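# Place the lid fully onto the box

## Task

Set the lid onto the box so it is fully seated, with nothing from the robot needed to keep it there at the end; then release it and move the tools away.

## Robot and tools

Robot: two arms, left_arm and right_arm, each ending in a vacuum suction cup rather than fingers. The names do not describe image sides. Each arm's reference point is the cup point: the centre of the cup rim (36 mm across) when it touches nothing. The cup points along that point's own +z axis. About 4 cm behind the rim, the tool body and wrist camera stick out up to roughly 9 cm sideways, so allow clearance.

Scene frame: origin on the table top midway between the arms, +z up, +x out over the table, left_arm on the +y side. Result lines report each cup point's end_effector_position (m) and end_effector_quat_wxyz, plus linear (m/s) and angular (rad/s) velocities, in this frame. Reported positions can be a little off, more at long reach.

Row layout (used by both motion tools): one flat list of 14 numbers covering both arms: left dx, dy, dz, rx, ry, rz, left suction, then right dx, dy, dz, rx, ry, rz, right suction. Every value lies in [-1, 1]. The first six per arm are an offset, not a pose: a displacement from the cup point's measured pose at the start of the action, expressed in the cup point's own axes (so dz is along the cup direction). 1.0 equals 0.6 m for dx, dy, dz and 180 degrees for rotation; rx, ry, rz form one rotation vector. Suction: above 0.01 means on, 0.01 or less means off; it latches. To keep an arm's suction unchanged, resend its current value, since 0 is an actual off command.

execute_actions(actions): a list of actions run in sequence. Each action is a table of up to 15 rows; each row lasts one control step of 1/30 s, and if fewer than 15 rows are given, the last row repeats until 15 steps are done. All rows of one action are offsets from the pose at that action's start, not from the preceding row. For the first action of a call, the reference is the last pose a result showed. An empty list just returns state and images.

move(target, speed, blocking): target is one 14-number row as above, offsets from the pose in the latest result. Each cup point travels a straight line toward its target; both arms finish together, in 0.5 to 10 s (cut off at 10 s). speed is the path top speed in m/s, 0.002 to 0.5, default 0.25; rotation is capped at twice that in rad/s. Suction values are applied at the start. Paths ignore obstacles and the other arm, may lag or overshoot, especially with a stretched arm. With blocking=false the call returns after 0.5 s while motion continues; check with wait(0), and use wait or stop before sending new motion. The result adds a move: line with the ending (done, off_target, moving, held, fault) and limits (paced = pose was clipped; held = a check blocked steps, after which the arm may surge), and each cup point's distance to its target.

wait(seconds): 0 to 10; lets time pass with the last commands held; returns early if a running move ends. stop: brakes a running move (needs room to slow). zoom_image(camera, region): camera is cam_left_wrist or cam_right_wrist (both 616x616 fisheye); region is [x0, y0, x1, y1] in pixels from the top-left, at most 504 by 504. finished_scene(scene): ends the current scene (give its number) and grades it; irreversible.

Controller behaviour: each step, the commanded pose is clipped to within 70 mm and 16 degrees of the measured pose, so distant targets need several actions; afterwards the arm goes at most to its last clipped pose. Position wins over orientation when both cannot be met. Hand target lines show where the controller is currently heading. A pose unreachable line means the clearance check altered or blocked that arm's command.

Gripping: switch suction on and press the rim flat onto a smooth face of the lid so it contacts all round; edges, holes or seams under the rim leak. suction_measured stays near 0 without a seal and reaches 0.83 or more on an airtight face; part_present turns 1 at 0.50 and back to 0 below 0.45. Under vacuum the cup compresses, so a held part sits up to about 12 mm nearer the tool. To release, lower the lid until it rests on the box, switch suction off, then retreat; the cup may still touch until the tool has moved 15 mm away. If the cup seals to the table, turning suction off frees it.

Safety: arms are stiff, so commanding even slightly past a contact can trigger a fault; faster moves hit harder. A joint reaching its load limit (waist and shoulder 316, elbow 148, forearm roll and both wrist joints 41.8 N m) or an outside force of 144 N stops that arm for 10 s and drops the rest of the call. Keep the arms from striking each other. Do not drop, slam or knock anything, and never let an item leave the table. A loose item may occasionally be nudged by an outside push. Holding loads heats motors; a MOTOR HOT warning precedes an OVER-TEMPERATURE FAULT that brakes the arm. Time keeps running while you compose replies, with the last command held. For an idle arm, send the offset back to its desired pose in the first call of a reply, then zeros. Joint torque and flange force readings are noisy estimates; flange force includes held weight and may show no reading. Finishing faster and smoothly is better.

Each tool is called after ">>>" in YAML: its name, and indented under it one key for each argument.

## Session

>>> execute_actions:
  actions: []

Scene clock: 0.00 s.
left_arm: end_effector_position=(+0.6918, +0.3461, +0.3616) suction_measured=0.01 part_present=0 end_effector_quat_wxyz=(-0.001, -0.191, +0.982, -0.000) end_effector_velocity=(+0.000, -0.000, -0.000) end_effector_angular_velocity=(-0.000, -0.001, -0.000) | right_arm: end_effector_position=(+0.5954, -0.6678, +0.3632) suction_measured=0.01 part_present=0 end_effector_quat_wxyz=(+0.001, +0.344, +0.939, +0.000) end_effector_velocity=(+0.000, -0.000, -0.000) end_effector_angular_velocity=(-0.000, -0.000, -0.000)
Joint positions: left_arm=[-0.054  0.166  1.622 -0.001  1.355 -0.576] | right_arm=[-0.054  0.166  1.619 -0.     1.354  0.47 ]
Joint velocities: left_arm=[-0.    -0.     0.     0.    -0.001  0.   ] | right_arm=[-0.     0.001  0.     0.    -0.001  0.   ]
Joint torques (N m, as the joint torque sensors report them, + toward a larger angle): no reading
Flange force (N, the push that the arm receives, along the end effector's own x y z axes): no reading
Hand target (left_arm): +0.692, +0.346, +0.362; -0.001, -0.191, +0.982, -0.000
Hand target (right_arm): +0.595, -0.668, +0.363; +0.001, +0.344, +0.939, +0.000

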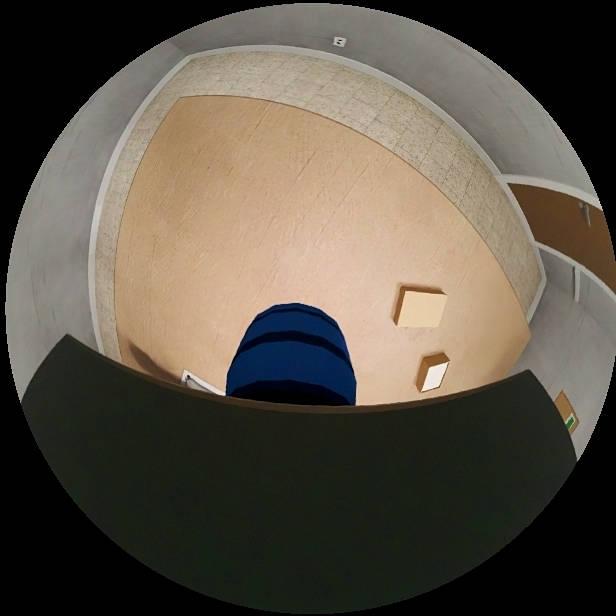

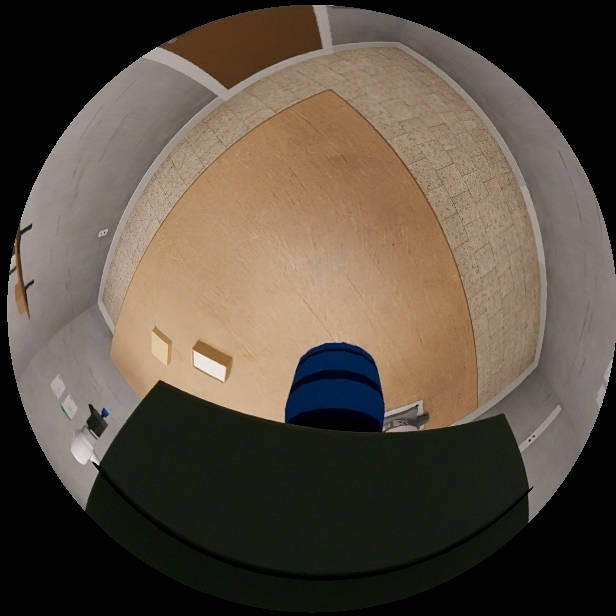

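>>> move:
  target: [0.11,-0.405,0.1,0,0,0.122,0,0,0,0,0,0,0,0]
  speed: 0.4

>>> move:
  target: [0,0,0.25,0,0,0,0,0,0,0,0,0,0,0]
  speed: 0.4

Scene clock: 1.77 s.
left_arm: end_effector_position=(+0.7220, +0.0965, +0.3018) suction_measured=0.01 part_present=0 end_effector_quat_wxyz=(-0.001, -0.001, +1.000, -0.000) end_effector_velocity=(-0.000, -0.001, -0.001) end_effector_angular_velocity=(+0.001, +0.002, -0.001) | right_arm: end_effector_position=(+0.5954, -0.6678, +0.3632) suction_measured=0.01 part_present=0 end_effector_quat_wxyz=(+0.001, +0.344, +0.939, +0.000) end_effector_velocity=(+0.000, +0.000, +0.000) end_effector_angular_velocity=(+0.001, -0.002, -0.000)
Joint positions: left_arm=[-0.375  0.354  1.49  -0.001  1.3   -0.514] | right_arm=[-0.054  0.166  1.619 -0.     1.354  0.47 ]
Joint velocities: left_arm=[-0.001  0.002 -0.001 -0.     0.002 -0.   ] | right_arm=[ 0.    -0.    -0.     0.001 -0.001  0.   ]
Joint torques (N m, as the joint torque sensors report them, + toward a larger angle): left_arm=[ -3.42 -72.99 -36.89   4.45   0.06  -0.37] | right_arm=[  2.34 -54.54 -39.56   4.02   0.01   0.29]
Flange force (N, the push that the arm receives, along the end effector's own x y z axes): left_arm=[-4.6 3.3 -2.9] | right_arm=[1.0 -5.2 -0.6]
Hand target (left_arm): +0.722, +0.096, +0.302; -0.001, -0.001, +1.000, -0.000
Hand target (right_arm): +0.595, -0.668, +0.363; +0.001, +0.344, +0.939, +0.000
Off the commanded pose (left_arm): 0.001 m, 0 deg.
Off the commanded pose (right_arm): 0.000 m, 0 deg.
move: done

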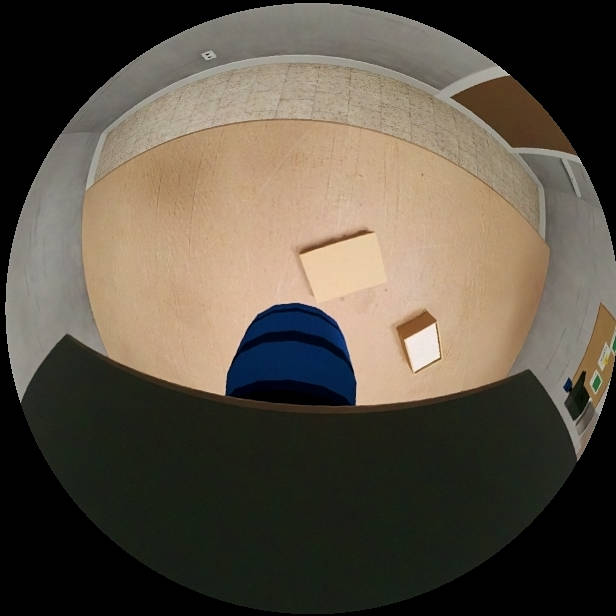

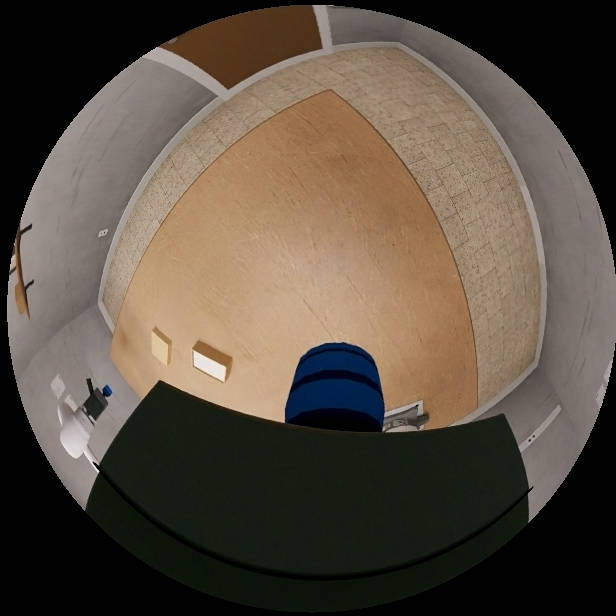

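Scene clock: 2.63 s.
left_arm: end_effector_position=(+0.7220, +0.0965, +0.1520) suction_measured=0.01 part_present=0 end_effector_quat_wxyz=(-0.001, -0.001, +1.000, -0.000) end_effector_velocity=(-0.000, +0.000, -0.001) end_effector_angular_velocity=(+0.001, +0.001, +0.000) | right_arm: end_effector_position=(+0.5954, -0.6678, +0.3632) suction_measured=0.01 part_present=0 end_effector_quat_wxyz=(+0.001, +0.344, +0.939, +0.000) end_effector_velocity=(+0.000, +0.000, +0.001) end_effector_angular_velocity=(+0.001, -0.002, -0.000)
Joint positions: left_arm=[-0.375  0.447  1.644 -0.001  1.052 -0.514] | right_arm=[-0.054  0.166  1.619 -0.     1.354  0.47 ]
Joint velocities: left_arm=[ 0.     0.001  0.     0.     0.    -0.   ] | right_arm=[ 0.    -0.001 -0.001  0.002  0.    -0.   ]
Joint torques (N m, as the joint torque sensors report them, + toward a larger angle): left_arm=[ -2.63 -75.43 -33.28   3.66  -0.2   -0.46] | right_arm=[  2.3  -55.24 -39.56   4.11   0.04   0.18]
Flange force (N, the push that the arm receives, along the end effector's own x y z axes): left_arm=[-1.1 4.0 -4.6] | right_arm=[0.3 -4.5 -0.6]
Hand target (left_arm): +0.722, +0.097, +0.152; -0.001, -0.001, +1.000, -0.000
Hand target (right_arm): +0.595, -0.668, +0.363; +0.001, +0.344, +0.939, +0.000
Off the commanded pose (left_arm): 0.000 m, 0 deg.
Off the commanded pose (right_arm): 0.000 m, 0 deg.
move: done

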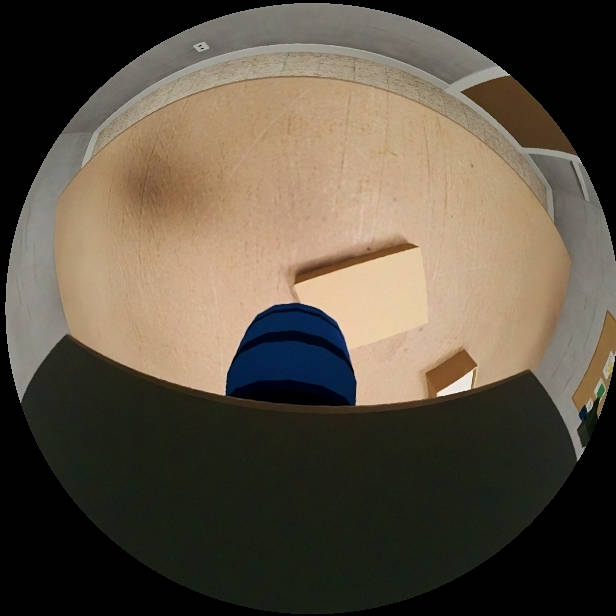

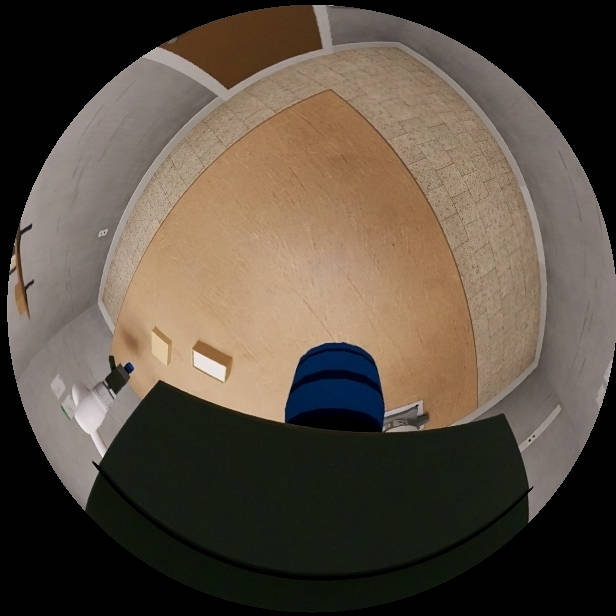

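>>> move:
  target: [0.015,-0.11,0,0,0,-0.1,0,0,0,0,0,0,0,0]
  speed: 0.4

>>> zoom_image:
  camera: "cam_left_wrist"
  region: [200,200,500,420]

Scene clock: 3.93 s.
left_arm: end_effector_position=(+0.7132, +0.0306, +0.1521) suction_measured=0.01 part_present=0 end_effector_quat_wxyz=(-0.001, -0.157, +0.988, -0.000) end_effector_velocity=(+0.000, -0.001, -0.000) end_effector_angular_velocity=(+0.001, -0.000, +0.002) | right_arm: end_effector_position=(+0.5954, -0.6678, +0.3632) suction_measured=0.01 part_present=0 end_effector_quat_wxyz=(+0.001, +0.344, +0.939, +0.000) end_effector_velocity=(+0.000, -0.000, +0.001) end_effector_angular_velocity=(-0.000, -0.001, -0.000)
Joint positions: left_arm=[-0.455  0.481  1.59  -0.001  1.072 -0.908] | right_arm=[-0.054  0.166  1.619 -0.     1.354  0.47 ]
Joint velocities: left_arm=[-0.001  0.001 -0.001  0.001 -0.    -0.003] | right_arm=[-0.    -0.    -0.001  0.    -0.     0.   ]
Joint torques (N m, as the joint torque sensors report them, + toward a larger angle): left_arm=[ -2.38 -79.42 -33.33   3.74  -0.08  -0.54] | right_arm=[  2.63 -55.57 -39.81   3.87  -0.02   0.18]
Flange force (N, the push that the arm receives, along the end effector's own x y z axes): left_arm=[-3.0 2.3 -4.5] | right_arm=[-0.4 -4.7 0.1]
Hand target (left_arm): +0.713, +0.031, +0.152; -0.001, -0.157, +0.988, -0.000
Hand target (right_arm): +0.595, -0.668, +0.363; +0.001, +0.344, +0.939, +0.000
Off the commanded pose (left_arm): 0.000 m, 0 deg.
Off the commanded pose (right_arm): 0.000 m, 0 deg.
move: done

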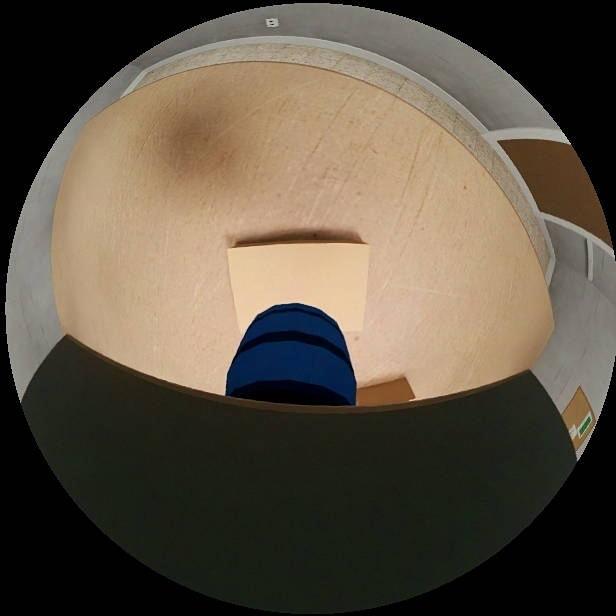

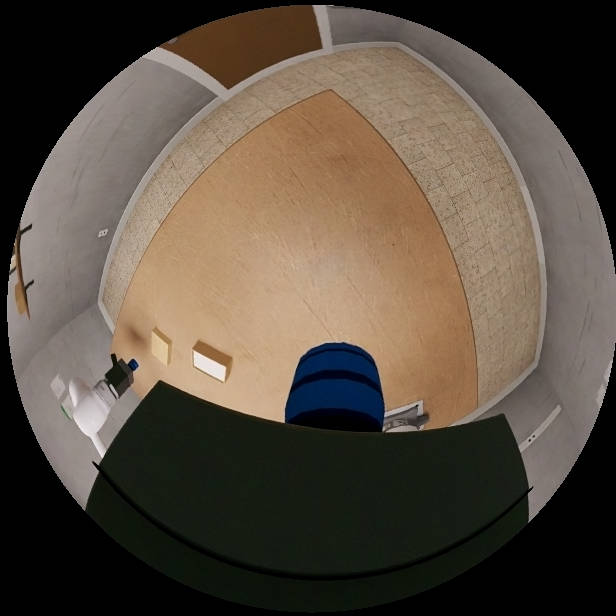

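Region (200, 200, 500, 420) of cam_left_wrist's 616x616 image, scaled by 1.680, with more detail than that image has; it fills the top 370 rows of this view, and the rest is white.

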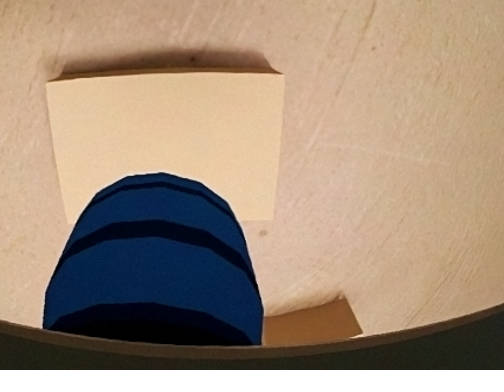

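>>> move:
  target: [0.395,-0.235,-0.02,0,0,0.444,0,0,0,0,0,0,0,0]
  speed: 0.5

>>> zoom_image:
  camera: "cam_left_wrist"
  region: [200,200,500,420]

Scene clock: 6.37 s.
left_arm: end_effector_position=(+0.5319, -0.1766, +0.1641) suction_measured=0.01 part_present=0 end_effector_quat_wxyz=(-0.001, +0.514, +0.858, -0.000) end_effector_velocity=(+0.000, -0.001, -0.001) end_effector_angular_velocity=(-0.000, +0.000, -0.002) | right_arm: end_effector_position=(+0.5954, -0.6678, +0.3632) suction_measured=0.01 part_present=0 end_effector_quat_wxyz=(+0.001, +0.344, +0.939, +0.000) end_effector_velocity=(-0.000, -0.000, -0.001) end_effector_angular_velocity=(-0.001, +0.001, +0.000)
Joint positions: left_arm=[-0.81   0.475  1.575 -0.001  1.092  0.132] | right_arm=[-0.054  0.166  1.619 -0.     1.354  0.47 ]
Joint velocities: left_arm=[-0.     0.001 -0.    -0.    -0.001  0.001] | right_arm=[ 0.     0.     0.001 -0.001 -0.001  0.   ]
Joint torques (N m, as the joint torque sensors report them, + toward a larger angle): left_arm=[ -2.12 -78.96 -34.25   4.14  -0.11  -0.51] | right_arm=[  3.52 -54.9  -39.75   4.12  -0.04   0.11]
Flange force (N, the push that the arm receives, along the end effector's own x y z axes): left_arm=[1.9 3.2 -4.1] | right_arm=[-0.2 -6.4 0.0]
Hand target (left_arm): +0.532, -0.177, +0.164; -0.001, +0.514, +0.858, -0.000
Hand target (right_arm): +0.595, -0.668, +0.363; +0.001, +0.344, +0.939, +0.000
Off the commanded pose (left_arm): 0.001 m, 0 deg.
Off the commanded pose (right_arm): 0.000 m, 0 deg.
move: done

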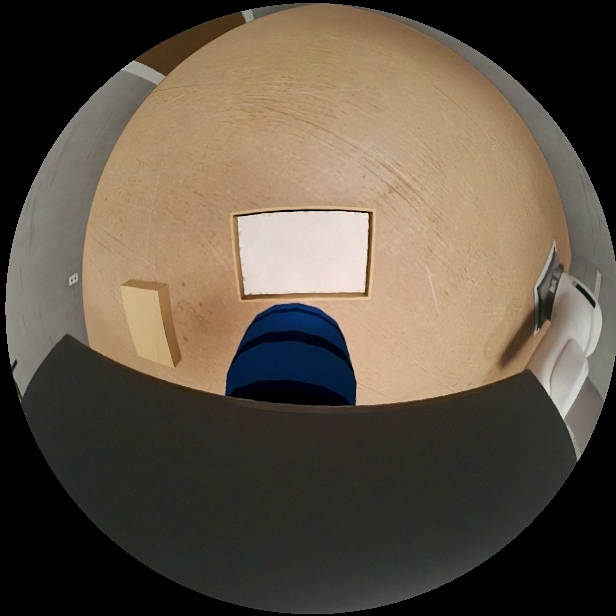

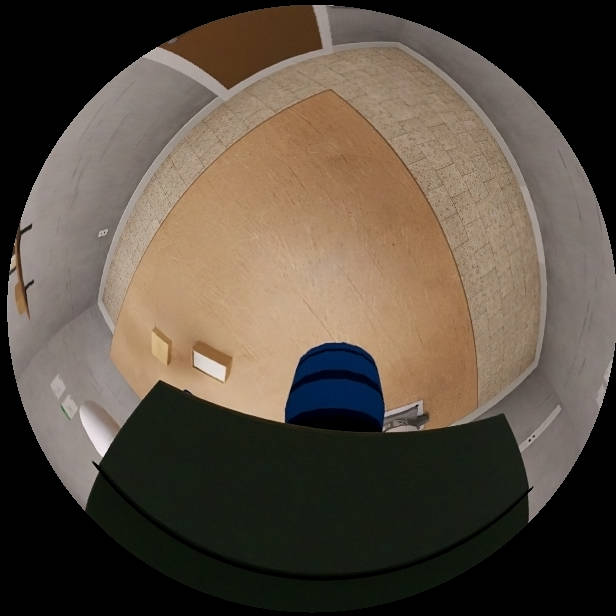

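Region (200, 200, 500, 420) of cam_left_wrist's 616x616 image, scaled by 1.680, with more detail than that image has; it fills the top 370 rows of this view, and the rest is white.

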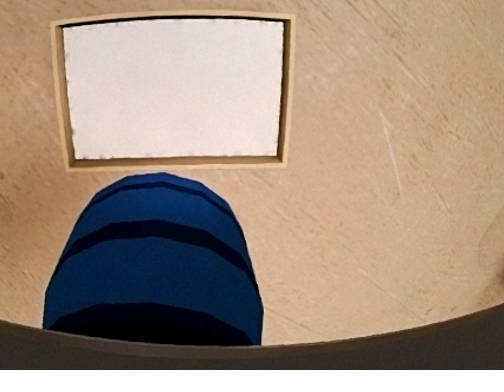

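>>> move:
  target: [-0.056,-0.008,-0.015,0,0,0,0,0,0,0,0,0,0,0]

>>> zoom_image:
  camera: "cam_left_wrist"
  region: [200,200,500,420]

Scene clock: 7.33 s.
left_arm: end_effector_position=(+0.5435, -0.2085, +0.1731) suction_measured=0.01 part_present=0 end_effector_quat_wxyz=(-0.001, +0.514, +0.858, -0.000) end_effector_velocity=(+0.000, -0.000, +0.001) end_effector_angular_velocity=(+0.000, +0.000, +0.000) | right_arm: end_effector_position=(+0.5954, -0.6678, +0.3632) suction_measured=0.01 part_present=0 end_effector_quat_wxyz=(+0.001, +0.344, +0.939, +0.000) end_effector_velocity=(+0.000, -0.000, +0.001) end_effector_angular_velocity=(-0.001, -0.001, +0.000)
Joint positions: left_arm=[-0.821  0.515  1.493 -0.001  1.134  0.121] | right_arm=[-0.054  0.166  1.619 -0.     1.354  0.47 ]
Joint velocities: left_arm=[ 0.    -0.001 -0.001 -0.     0.002 -0.   ] | right_arm=[-0.    -0.    -0.001 -0.001  0.     0.   ]
Joint torques (N m, as the joint torque sensors report them, + toward a larger angle): left_arm=[ -3.92 -83.81 -34.6    3.94   0.07  -0.74] | right_arm=[  3.19 -54.53 -39.79   4.03  -0.03   0.09]
Flange force (N, the push that the arm receives, along the end effector's own x y z axes): left_arm=[0.8 5.7 -3.8] | right_arm=[0.8 -6.3 -0.4]
Hand target (left_arm): +0.544, -0.208, +0.173; -0.001, +0.514, +0.858, -0.000
Hand target (right_arm): +0.595, -0.668, +0.363; +0.001, +0.344, +0.939, +0.000
Off the commanded pose (left_arm): 0.000 m, 0 deg.
Off the commanded pose (right_arm): 0.000 m, 0 deg.
move: done

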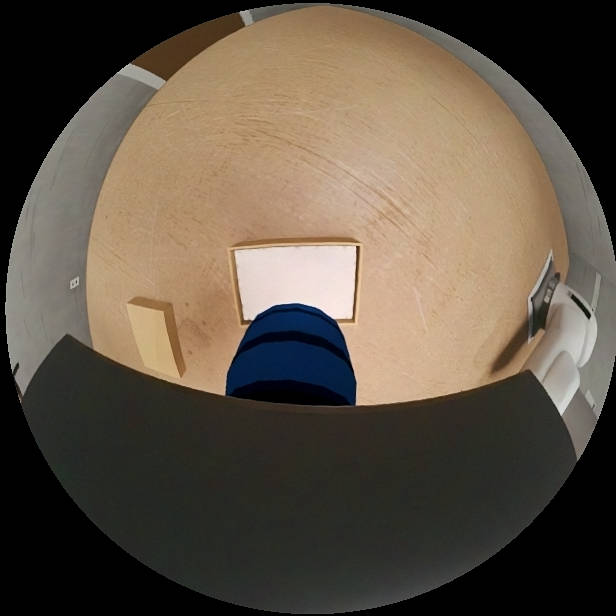

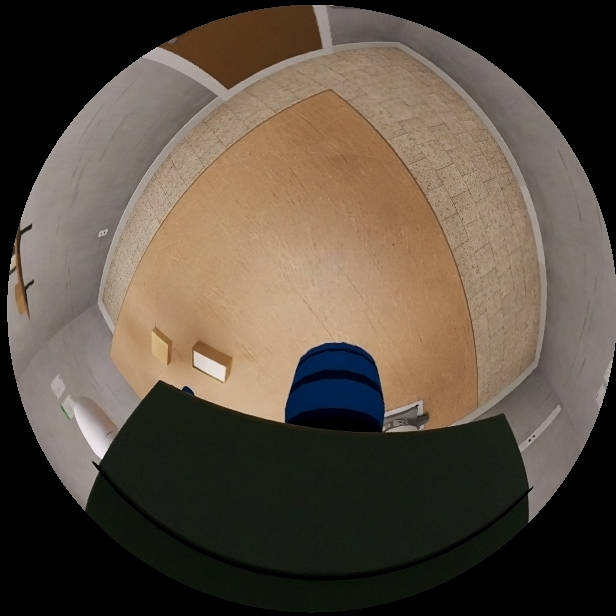

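Region (200, 200, 500, 420) of cam_left_wrist's 616x616 image, scaled by 1.680, with more detail than that image has; it fills the top 370 rows of this view, and the rest is white.

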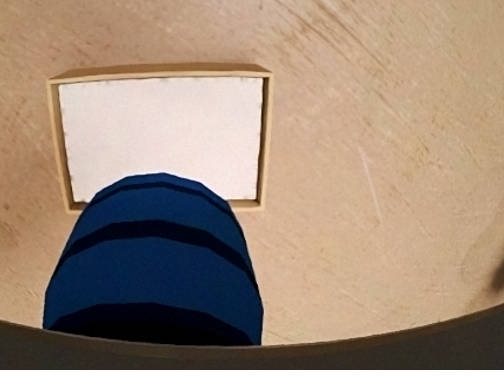

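>>> move:
  target: [0.218,0.4375,0.17,0,0,-0.444,0,0,0,0,0,0,0,0]
  speed: 0.5

>>> move:
  target: [0,0,0.055,0,0,0,1,0,0,0,0,0,0,0]
  speed: 0.05

Scene clock: 9.63 s.
left_arm: end_effector_position=(+0.7129, +0.0304, +0.0711) suction_measured=0.01 part_present=0 end_effector_quat_wxyz=(-0.001, -0.157, +0.988, -0.000) end_effector_velocity=(+0.000, +0.000, +0.000) end_effector_angular_velocity=(+0.000, +0.000, +0.002) | right_arm: end_effector_position=(+0.5954, -0.6678, +0.3632) suction_measured=0.01 part_present=0 end_effector_quat_wxyz=(+0.001, +0.344, +0.939, +0.000) end_effector_velocity=(+0.000, +0.000, +0.000) end_effector_angular_velocity=(+0.001, -0.001, -0.000)
Joint positions: left_arm=[-0.455  0.551  1.646 -0.001  0.945 -0.908] | right_arm=[-0.054  0.166  1.619 -0.     1.354  0.47 ]
Joint velocities: left_arm=[ 0.    -0.    -0.     0.     0.    -0.001] | right_arm=[-0.    -0.     0.     0.001 -0.001 -0.   ]
Joint torques (N m, as the joint torque sensors report them, + toward a larger angle): left_arm=[ -2.85 -83.87 -31.87   3.57   0.11  -0.53] | right_arm=[  2.2  -55.6  -39.93   3.97  -0.01   0.16]
Flange force (N, the push that the arm receives, along the end effector's own x y z axes): left_arm=[-2.8 3.4 -2.1] | right_arm=[0.2 -4.3 0.2]
Hand target (left_arm): +0.713, +0.030, +0.071; -0.001, -0.157, +0.988, -0.000
Hand target (right_arm): +0.595, -0.668, +0.363; +0.001, +0.344, +0.939, +0.000
Off the commanded pose (left_arm): 0.000 m, 0 deg.
Off the commanded pose (right_arm): 0.000 m, 0 deg.
move: done

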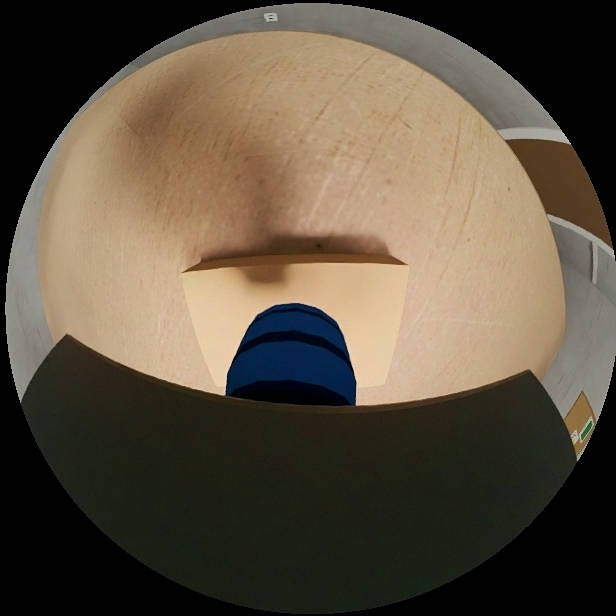

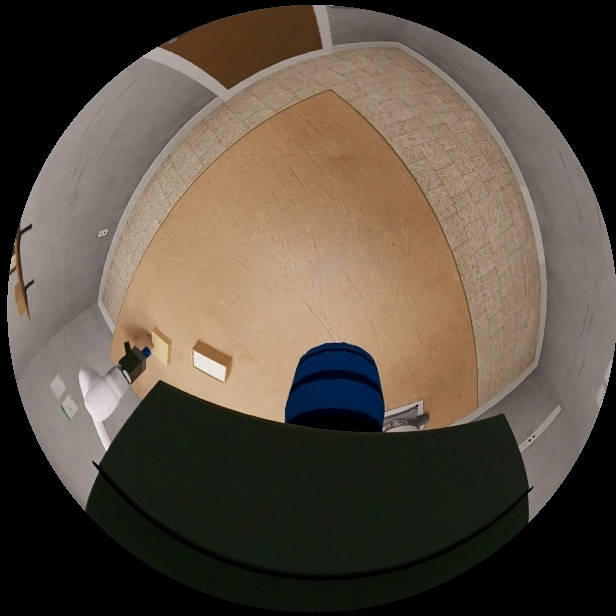

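Scene clock: 10.57 s.
left_arm: end_effector_position=(+0.7129, +0.0304, +0.0382) suction_measured=0.01 part_present=0 end_effector_quat_wxyz=(-0.001, -0.157, +0.988, -0.000) end_effector_velocity=(-0.000, +0.000, +0.000) end_effector_angular_velocity=(-0.000, -0.000, +0.000) | right_arm: end_effector_position=(+0.5954, -0.6678, +0.3632) suction_measured=0.01 part_present=0 end_effector_quat_wxyz=(+0.001, +0.344, +0.939, +0.000) end_effector_velocity=(-0.000, -0.000, -0.000) end_effector_angular_velocity=(-0.000, +0.002, +0.000)
Joint positions: left_arm=[-0.455  0.583  1.664 -0.001  0.895 -0.908] | right_arm=[-0.054  0.166  1.619 -0.     1.354  0.47 ]
Joint velocities: left_arm=[ 0. -0.  0.  0. -0.  0.] | right_arm=[-0.     0.    -0.    -0.001  0.002 -0.   ]
Joint torques (N m, as the joint torque sensors report them, + toward a larger angle): left_arm=[ -2.7  -84.88 -30.45   3.71  -0.08  -0.46] | right_arm=[  2.42 -55.22 -39.93   3.98   0.02   0.22]
Flange force (N, the push that the arm receives, along the end effector's own x y z axes): left_arm=[-2.4 3.7 -3.9] | right_arm=[0.3 -5.0 0.3]
Hand target (left_arm): +0.713, +0.030, +0.038; -0.001, -0.157, +0.988, -0.000
Hand target (right_arm): +0.595, -0.668, +0.363; +0.001, +0.344, +0.939, +0.000
Off the commanded pose (left_arm): 0.000 m, 0 deg.
Off the commanded pose (right_arm): 0.000 m, 0 deg.
move: done

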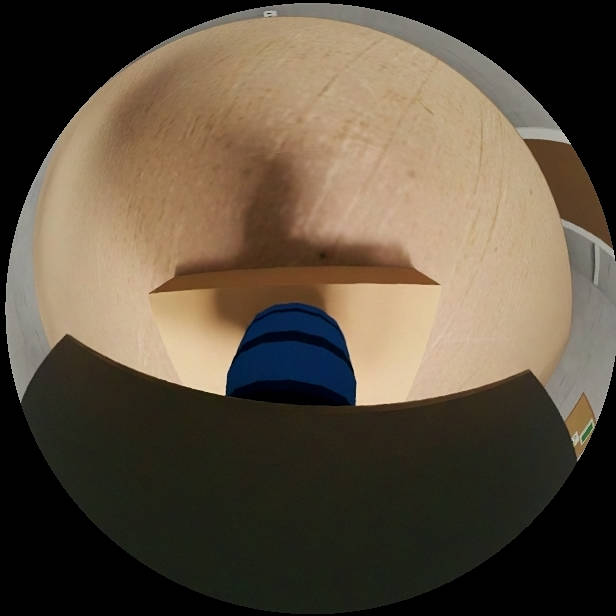

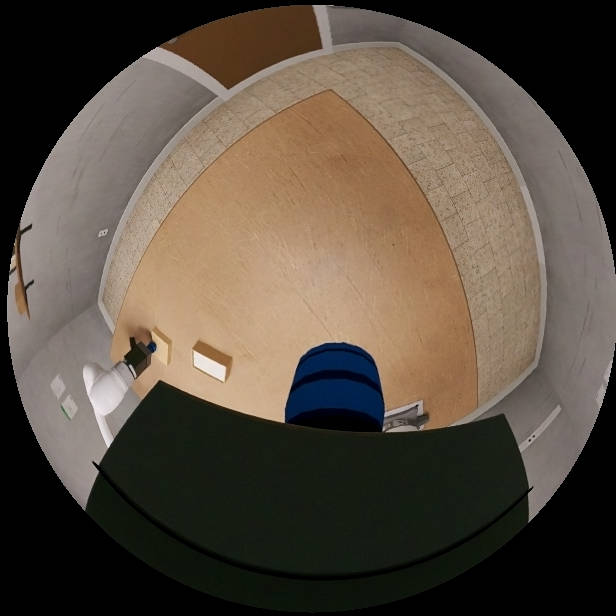

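>>> move:
  target: [0.02,0,0.025,0,0,0,1,0,0,0,0,0,0,0]
  speed: 0.04

Scene clock: 11.67 s.
left_arm: end_effector_position=(+0.7015, +0.0267, +0.0232) suction_measured=0.91 part_present=1 end_effector_quat_wxyz=(-0.001, -0.157, +0.988, -0.000) end_effector_velocity=(-0.000, -0.000, -0.000) end_effector_angular_velocity=(+0.000, +0.000, -0.000) | right_arm: end_effector_position=(+0.5954, -0.6678, +0.3632) suction_measured=0.01 part_present=0 end_effector_quat_wxyz=(+0.001, +0.344, +0.939, +0.000) end_effector_velocity=(+0.000, +0.000, -0.000) end_effector_angular_velocity=(+0.001, -0.000, +0.000)
Joint positions: left_arm=[-0.468  0.589  1.688 -0.001  0.865 -0.92 ] | right_arm=[-0.054  0.166  1.619 -0.     1.354  0.47 ]
Joint velocities: left_arm=[-0.    -0.     0.001 -0.    -0.    -0.   ] | right_arm=[ 0.001  0.001 -0.     0.001 -0.001  0.   ]
Joint torques (N m, as the joint torque sensors report them, + toward a larger angle): left_arm=[ -0.94 -83.75 -29.78   3.48   0.04  -0.58] | right_arm=[  2.51 -54.53 -40.03   4.04   0.06   0.22]
Flange force (N, the push that the arm receives, along the end effector's own x y z axes): left_arm=[0.0 3.2 -4.4] | right_arm=[1.3 -5.5 0.3]
Hand target (left_arm): +0.702, +0.027, +0.023; -0.001, -0.157, +0.988, -0.000
Hand target (right_arm): +0.595, -0.668, +0.363; +0.001, +0.344, +0.939, +0.000
Off the commanded pose (left_arm): 0.000 m, 0 deg.
Off the commanded pose (right_arm): 0.000 m, 0 deg.
move: done

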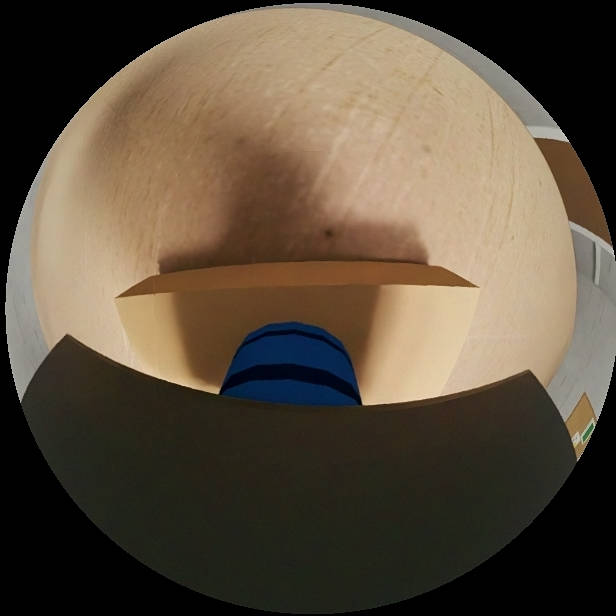

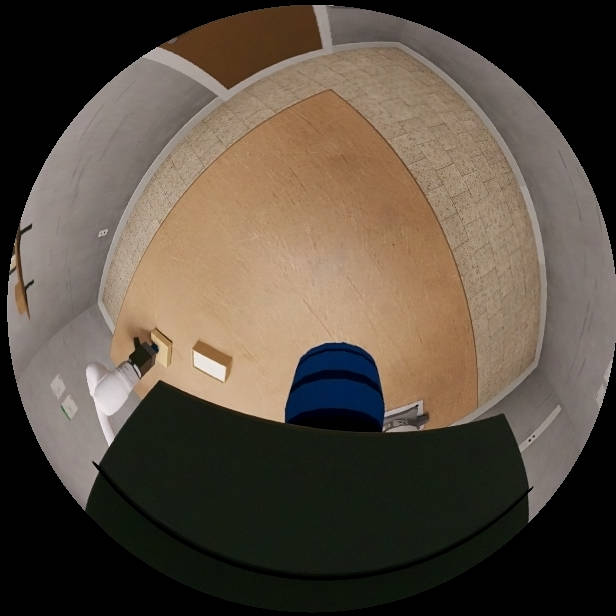

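>>> move:
  target: [0,0,-0.095,0,0,0,1,0,0,0,0,0,0,0]

>>> move:
  target: [0.3697,-0.2798,0.01,0,0,0.4475,1,0,0.1,0.45,0,0,-0.5,0]
  speed: 0.4

>>> zoom_image:
  camera: "cam_left_wrist"
  region: [100,200,500,340]

Scene clock: 13.00 s.
left_arm: end_effector_position=(+0.7015, +0.0267, +0.0801) suction_measured=0.95 part_present=1 end_effector_quat_wxyz=(-0.001, -0.157, +0.988, -0.000) end_effector_velocity=(+0.000, +0.000, +0.001) end_effector_angular_velocity=(-0.001, -0.001, +0.000) | right_arm: end_effector_position=(+0.5954, -0.6678, +0.3632) suction_measured=0.01 part_present=0 end_effector_quat_wxyz=(+0.001, +0.344, +0.939, +0.000) end_effector_velocity=(-0.000, -0.000, -0.000) end_effector_angular_velocity=(-0.001, -0.001, +0.000)
Joint positions: left_arm=[-0.468  0.532  1.658 -0.001  0.952 -0.92 ] | right_arm=[-0.054  0.166  1.619 -0.     1.354  0.47 ]
Joint velocities: left_arm=[ 0.    -0.001 -0.     0.     0.001 -0.   ] | right_arm=[-0.    -0.     0.001 -0.001 -0.001 -0.   ]
Joint torques (N m, as the joint torque sensors report them, + toward a larger angle): left_arm=[ -2.3  -81.31 -31.05   3.61  -0.07  -0.36] | right_arm=[  2.38 -55.51 -39.76   3.97   0.11   0.  ]
Flange force (N, the push that the arm receives, along the end effector's own x y z axes): left_arm=[-2.6 2.4 -4.3] | right_arm=[-0.1 -4.3 0.2]
Hand target (left_arm): +0.701, +0.027, +0.080; -0.001, -0.157, +0.988, -0.000
Hand target (right_arm): +0.595, -0.668, +0.363; +0.001, +0.344, +0.939, +0.000
Off the commanded pose (left_arm): 0.000 m, 0 deg.
Off the commanded pose (right_arm): 0.000 m, 0 deg.
move: done

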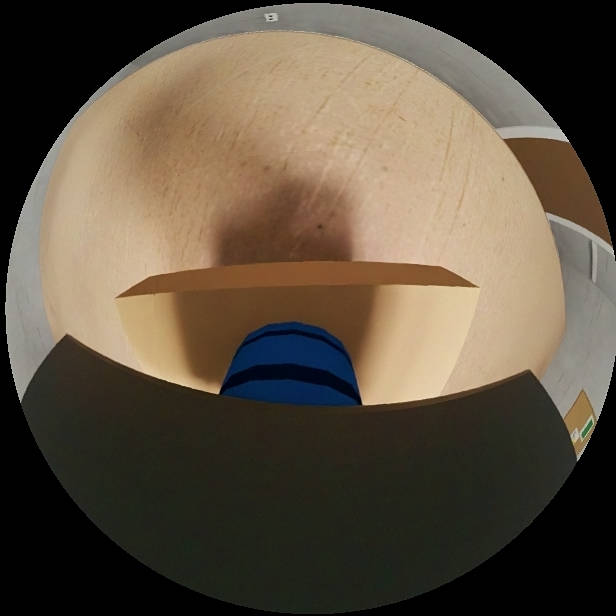

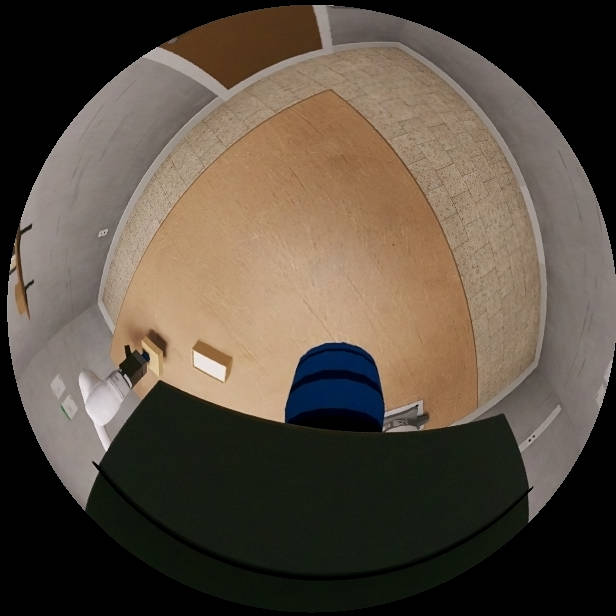

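Scene clock: 15.40 s.
left_arm: end_effector_position=(+0.5430, -0.2014, +0.0742) suction_measured=0.95 part_present=1 end_effector_quat_wxyz=(-0.001, +0.518, +0.855, -0.000) end_effector_velocity=(-0.000, -0.000, -0.001) end_effector_angular_velocity=(+0.000, +0.000, -0.002) | right_arm: end_effector_position=(+0.6348, -0.6220, +0.0931) suction_measured=0.01 part_present=0 end_effector_quat_wxyz=(+0.001, -0.421, +0.907, -0.001) end_effector_velocity=(+0.000, -0.001, -0.001) end_effector_angular_velocity=(-0.000, -0.000, +0.001)
Joint positions: left_arm=[-0.817  0.586  1.579 -0.001  0.978  0.136] | right_arm=[ 0.025  0.403  1.838 -0.     0.898 -1.022]
Joint velocities: left_arm=[-0.     0.001 -0.    -0.    -0.001  0.001] | right_arm=[-0.001  0.002  0.    -0.001 -0.002 -0.002]
Joint torques (N m, as the joint torque sensors report them, + toward a larger angle): left_arm=[ -2.49 -88.33 -32.76   3.76  -0.12  -0.45] | right_arm=[  3.2  -70.31 -31.47   3.49  -0.19   0.05]
Flange force (N, the push that the arm receives, along the end effector's own x y z axes): left_arm=[0.7 3.6 -1.8] | right_arm=[4.9 -1.4 -1.8]
Hand target (left_arm): +0.543, -0.201, +0.074; -0.001, +0.518, +0.855, -0.000
Hand target (right_arm): +0.635, -0.622, +0.093; +0.001, -0.421, +0.907, -0.001
Off the commanded pose (left_arm): 0.001 m, 0 deg.
Off the commanded pose (right_arm): 0.000 m, 0 deg.
move: done

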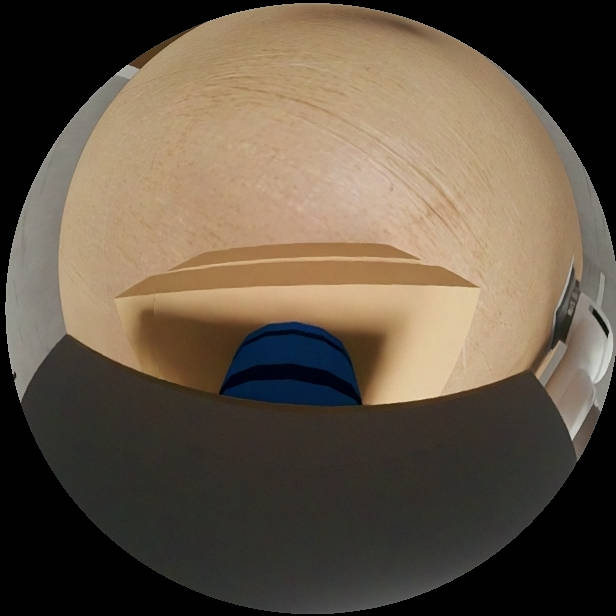

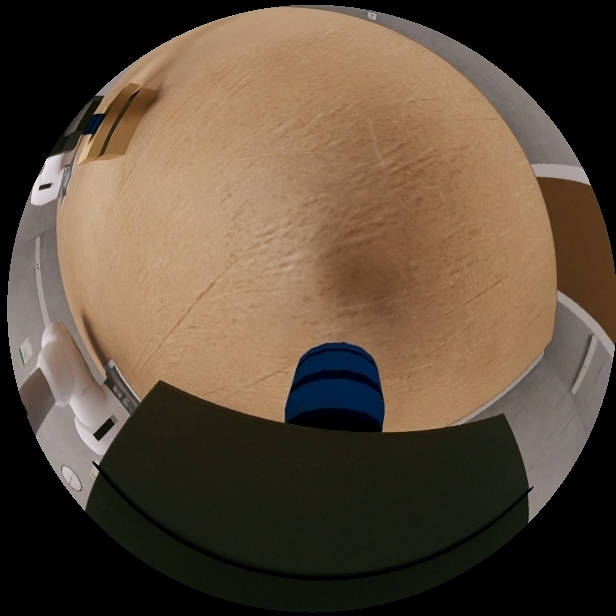

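Region (100, 200, 500, 340) of cam_left_wrist's 616x616 image, scaled by 1.260, with more detail than that image has; it fills the top 176 rows of this view, and the rest is white.

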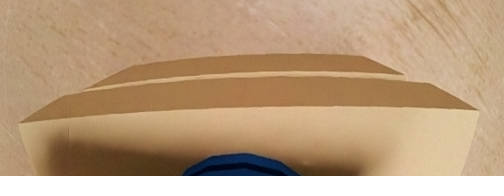

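>>> move:
  target: [-0.003,0.0025,0.013,0,0,0,1,0,0,0,0,0,0,0]
  speed: 0.02

>>> zoom_image:
  camera: "cam_left_wrist"
  region: [100,220,300,320]

>>> zoom_image:
  camera: "cam_left_wrist"
  region: [300,220,500,320]

>>> zoom_image:
  camera: "cam_right_wrist"
  region: [60,70,170,180]

Scene clock: 16.53 s.
left_arm: end_effector_position=(+0.5451, -0.2023, +0.0664) suction_measured=0.95 part_present=1 end_effector_quat_wxyz=(-0.001, +0.518, +0.855, -0.000) end_effector_velocity=(+0.000, +0.000, -0.001) end_effector_angular_velocity=(+0.000, +0.000, +0.001) | right_arm: end_effector_position=(+0.6348, -0.6220, +0.0931) suction_measured=0.01 part_present=0 end_effector_quat_wxyz=(+0.001, -0.421, +0.907, -0.001) end_effector_velocity=(-0.000, +0.000, -0.000) end_effector_angular_velocity=(+0.001, +0.001, -0.000)
Joint positions: left_arm=[-0.815  0.596  1.579 -0.001  0.968  0.138] | right_arm=[ 0.025  0.404  1.838 -0.     0.898 -1.023]
Joint velocities: left_arm=[ 0.     0.001 -0.    -0.    -0.001 -0.   ] | right_arm=[0.    0.    0.001 0.001 0.    0.   ]
Joint torques (N m, as the joint torque sensors report them, + toward a larger angle): left_arm=[ -2.43 -87.97 -31.9    3.69  -0.13  -0.64] | right_arm=[  2.23 -70.59 -31.68   3.28   0.03   0.23]
Flange force (N, the push that the arm receives, along the end effector's own x y z axes): left_arm=[0.5 3.8 -3.0] | right_arm=[4.0 -0.6 -1.0]
Hand target (left_arm): +0.545, -0.202, +0.066; -0.001, +0.518, +0.855, -0.000
Hand target (right_arm): +0.635, -0.622, +0.093; +0.001, -0.421, +0.907, -0.001
Off the commanded pose (left_arm): 0.000 m, 0 deg.
Off the commanded pose (right_arm): 0.000 m, 0 deg.
move: done

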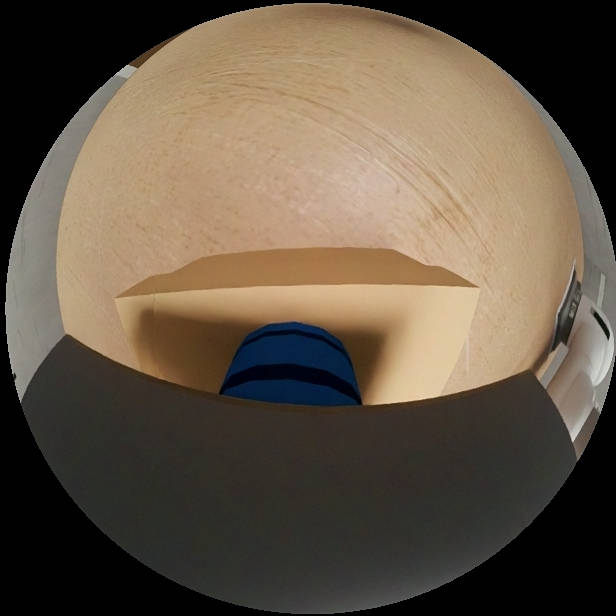

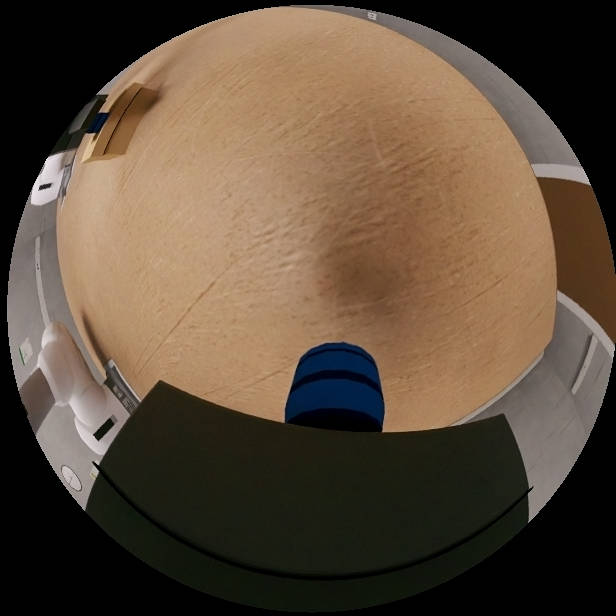

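Region (100, 220, 300, 320) of cam_left_wrist's 616x616 image, scaled by 2.520, with more detail than that image has.

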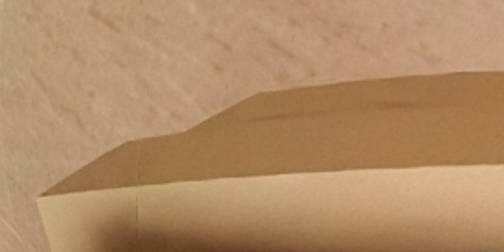

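Region (300, 220, 500, 320) of cam_left_wrist's 616x616 image, scaled by 2.520, with more detail than that image has.

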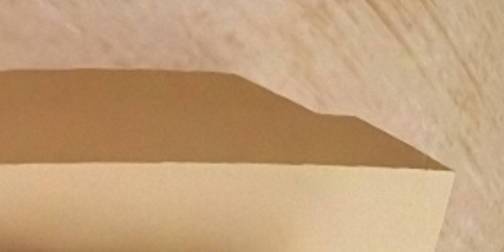

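Region (60, 70, 170, 180) of cam_right_wrist's 616x616 image, scaled by 4.582, with more detail than that image has.

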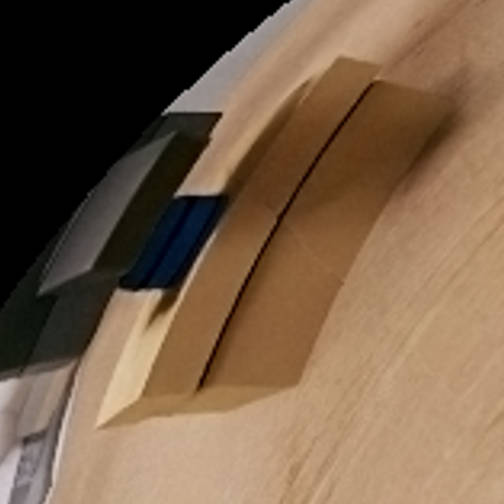

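>>> move:
  target: [0,0,0.011,0,0,-0.003,1,0,0,0,0,0,0,0]
  speed: 0.008

>>> zoom_image:
  camera: "cam_left_wrist"
  region: [100,200,500,340]

>>> zoom_image:
  camera: "cam_right_wrist"
  region: [60,70,170,180]

Scene clock: 18.03 s.
left_arm: end_effector_position=(+0.5451, -0.2023, +0.0598) suction_measured=0.95 part_present=1 end_effector_quat_wxyz=(-0.001, +0.514, +0.858, -0.000) end_effector_velocity=(-0.000, +0.000, -0.001) end_effector_angular_velocity=(+0.001, +0.001, +0.000) | right_arm: end_effector_position=(+0.6348, -0.6220, +0.0931) suction_measured=0.01 part_present=0 end_effector_quat_wxyz=(+0.001, -0.421, +0.907, -0.001) end_effector_velocity=(+0.000, -0.000, -0.000) end_effector_angular_velocity=(+0.000, +0.001, -0.000)
Joint positions: left_arm=[-0.815  0.602  1.583 -0.001  0.958  0.128] | right_arm=[ 0.025  0.404  1.838 -0.     0.898 -1.023]
Joint velocities: left_arm=[ 0.     0.001  0.     0.    -0.    -0.   ] | right_arm=[-0.     0.001 -0.001 -0.     0.001  0.   ]
Joint torques (N m, as the joint torque sensors report them, + toward a larger angle): left_arm=[ -2.45 -88.41 -32.15   3.57   0.17  -0.5 ] | right_arm=[  3.02 -70.35 -31.59   3.08   0.03   0.14]
Flange force (N, the push that the arm receives, along the end effector's own x y z axes): left_arm=[1.7 3.4 -2.3] | right_arm=[4.8 -1.4 -0.9]
Hand target (left_arm): +0.545, -0.202, +0.060; -0.001, +0.514, +0.858, -0.000
Hand target (right_arm): +0.635, -0.622, +0.093; +0.001, -0.421, +0.907, -0.001
Off the commanded pose (left_arm): 0.000 m, 0 deg.
Off the commanded pose (right_arm): 0.000 m, 0 deg.
move: done

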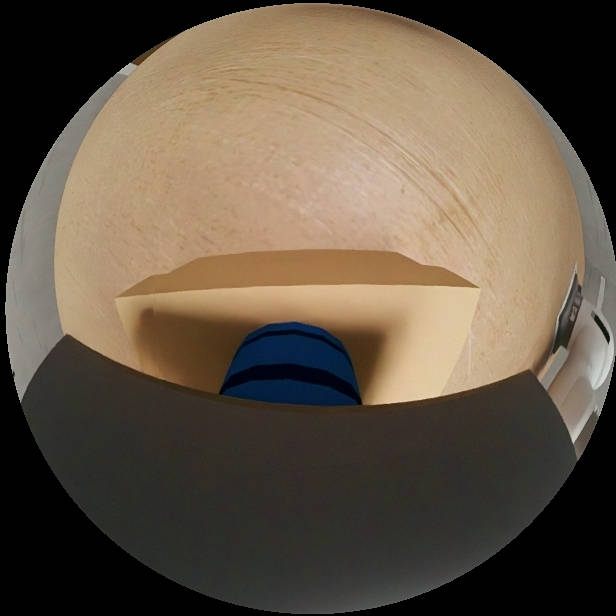

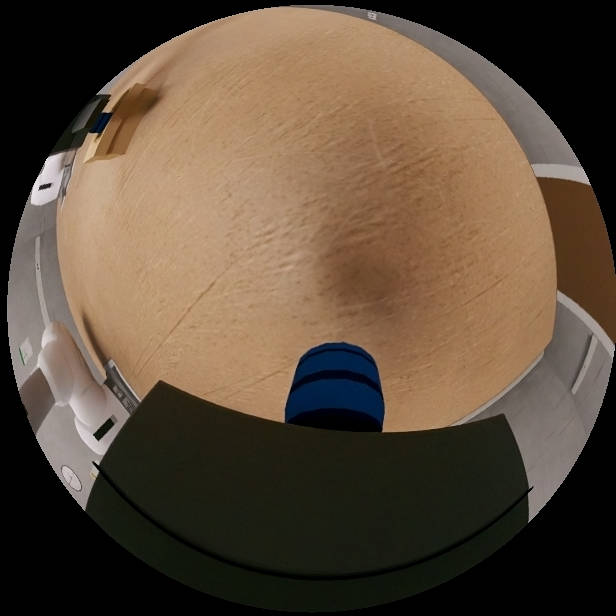

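Region (100, 200, 500, 340) of cam_left_wrist's 616x616 image, scaled by 1.260, with more detail than that image has; it fills the top 176 rows of this view, and the rest is white.

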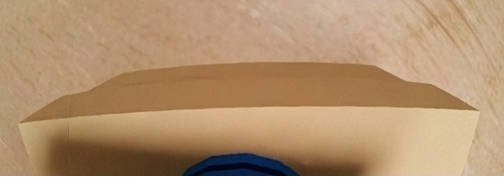

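Region (60, 70, 170, 180) of cam_right_wrist's 616x616 image, scaled by 4.582, with more detail than that image has.

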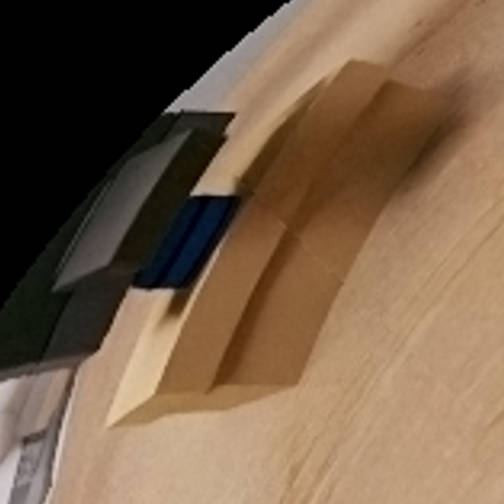

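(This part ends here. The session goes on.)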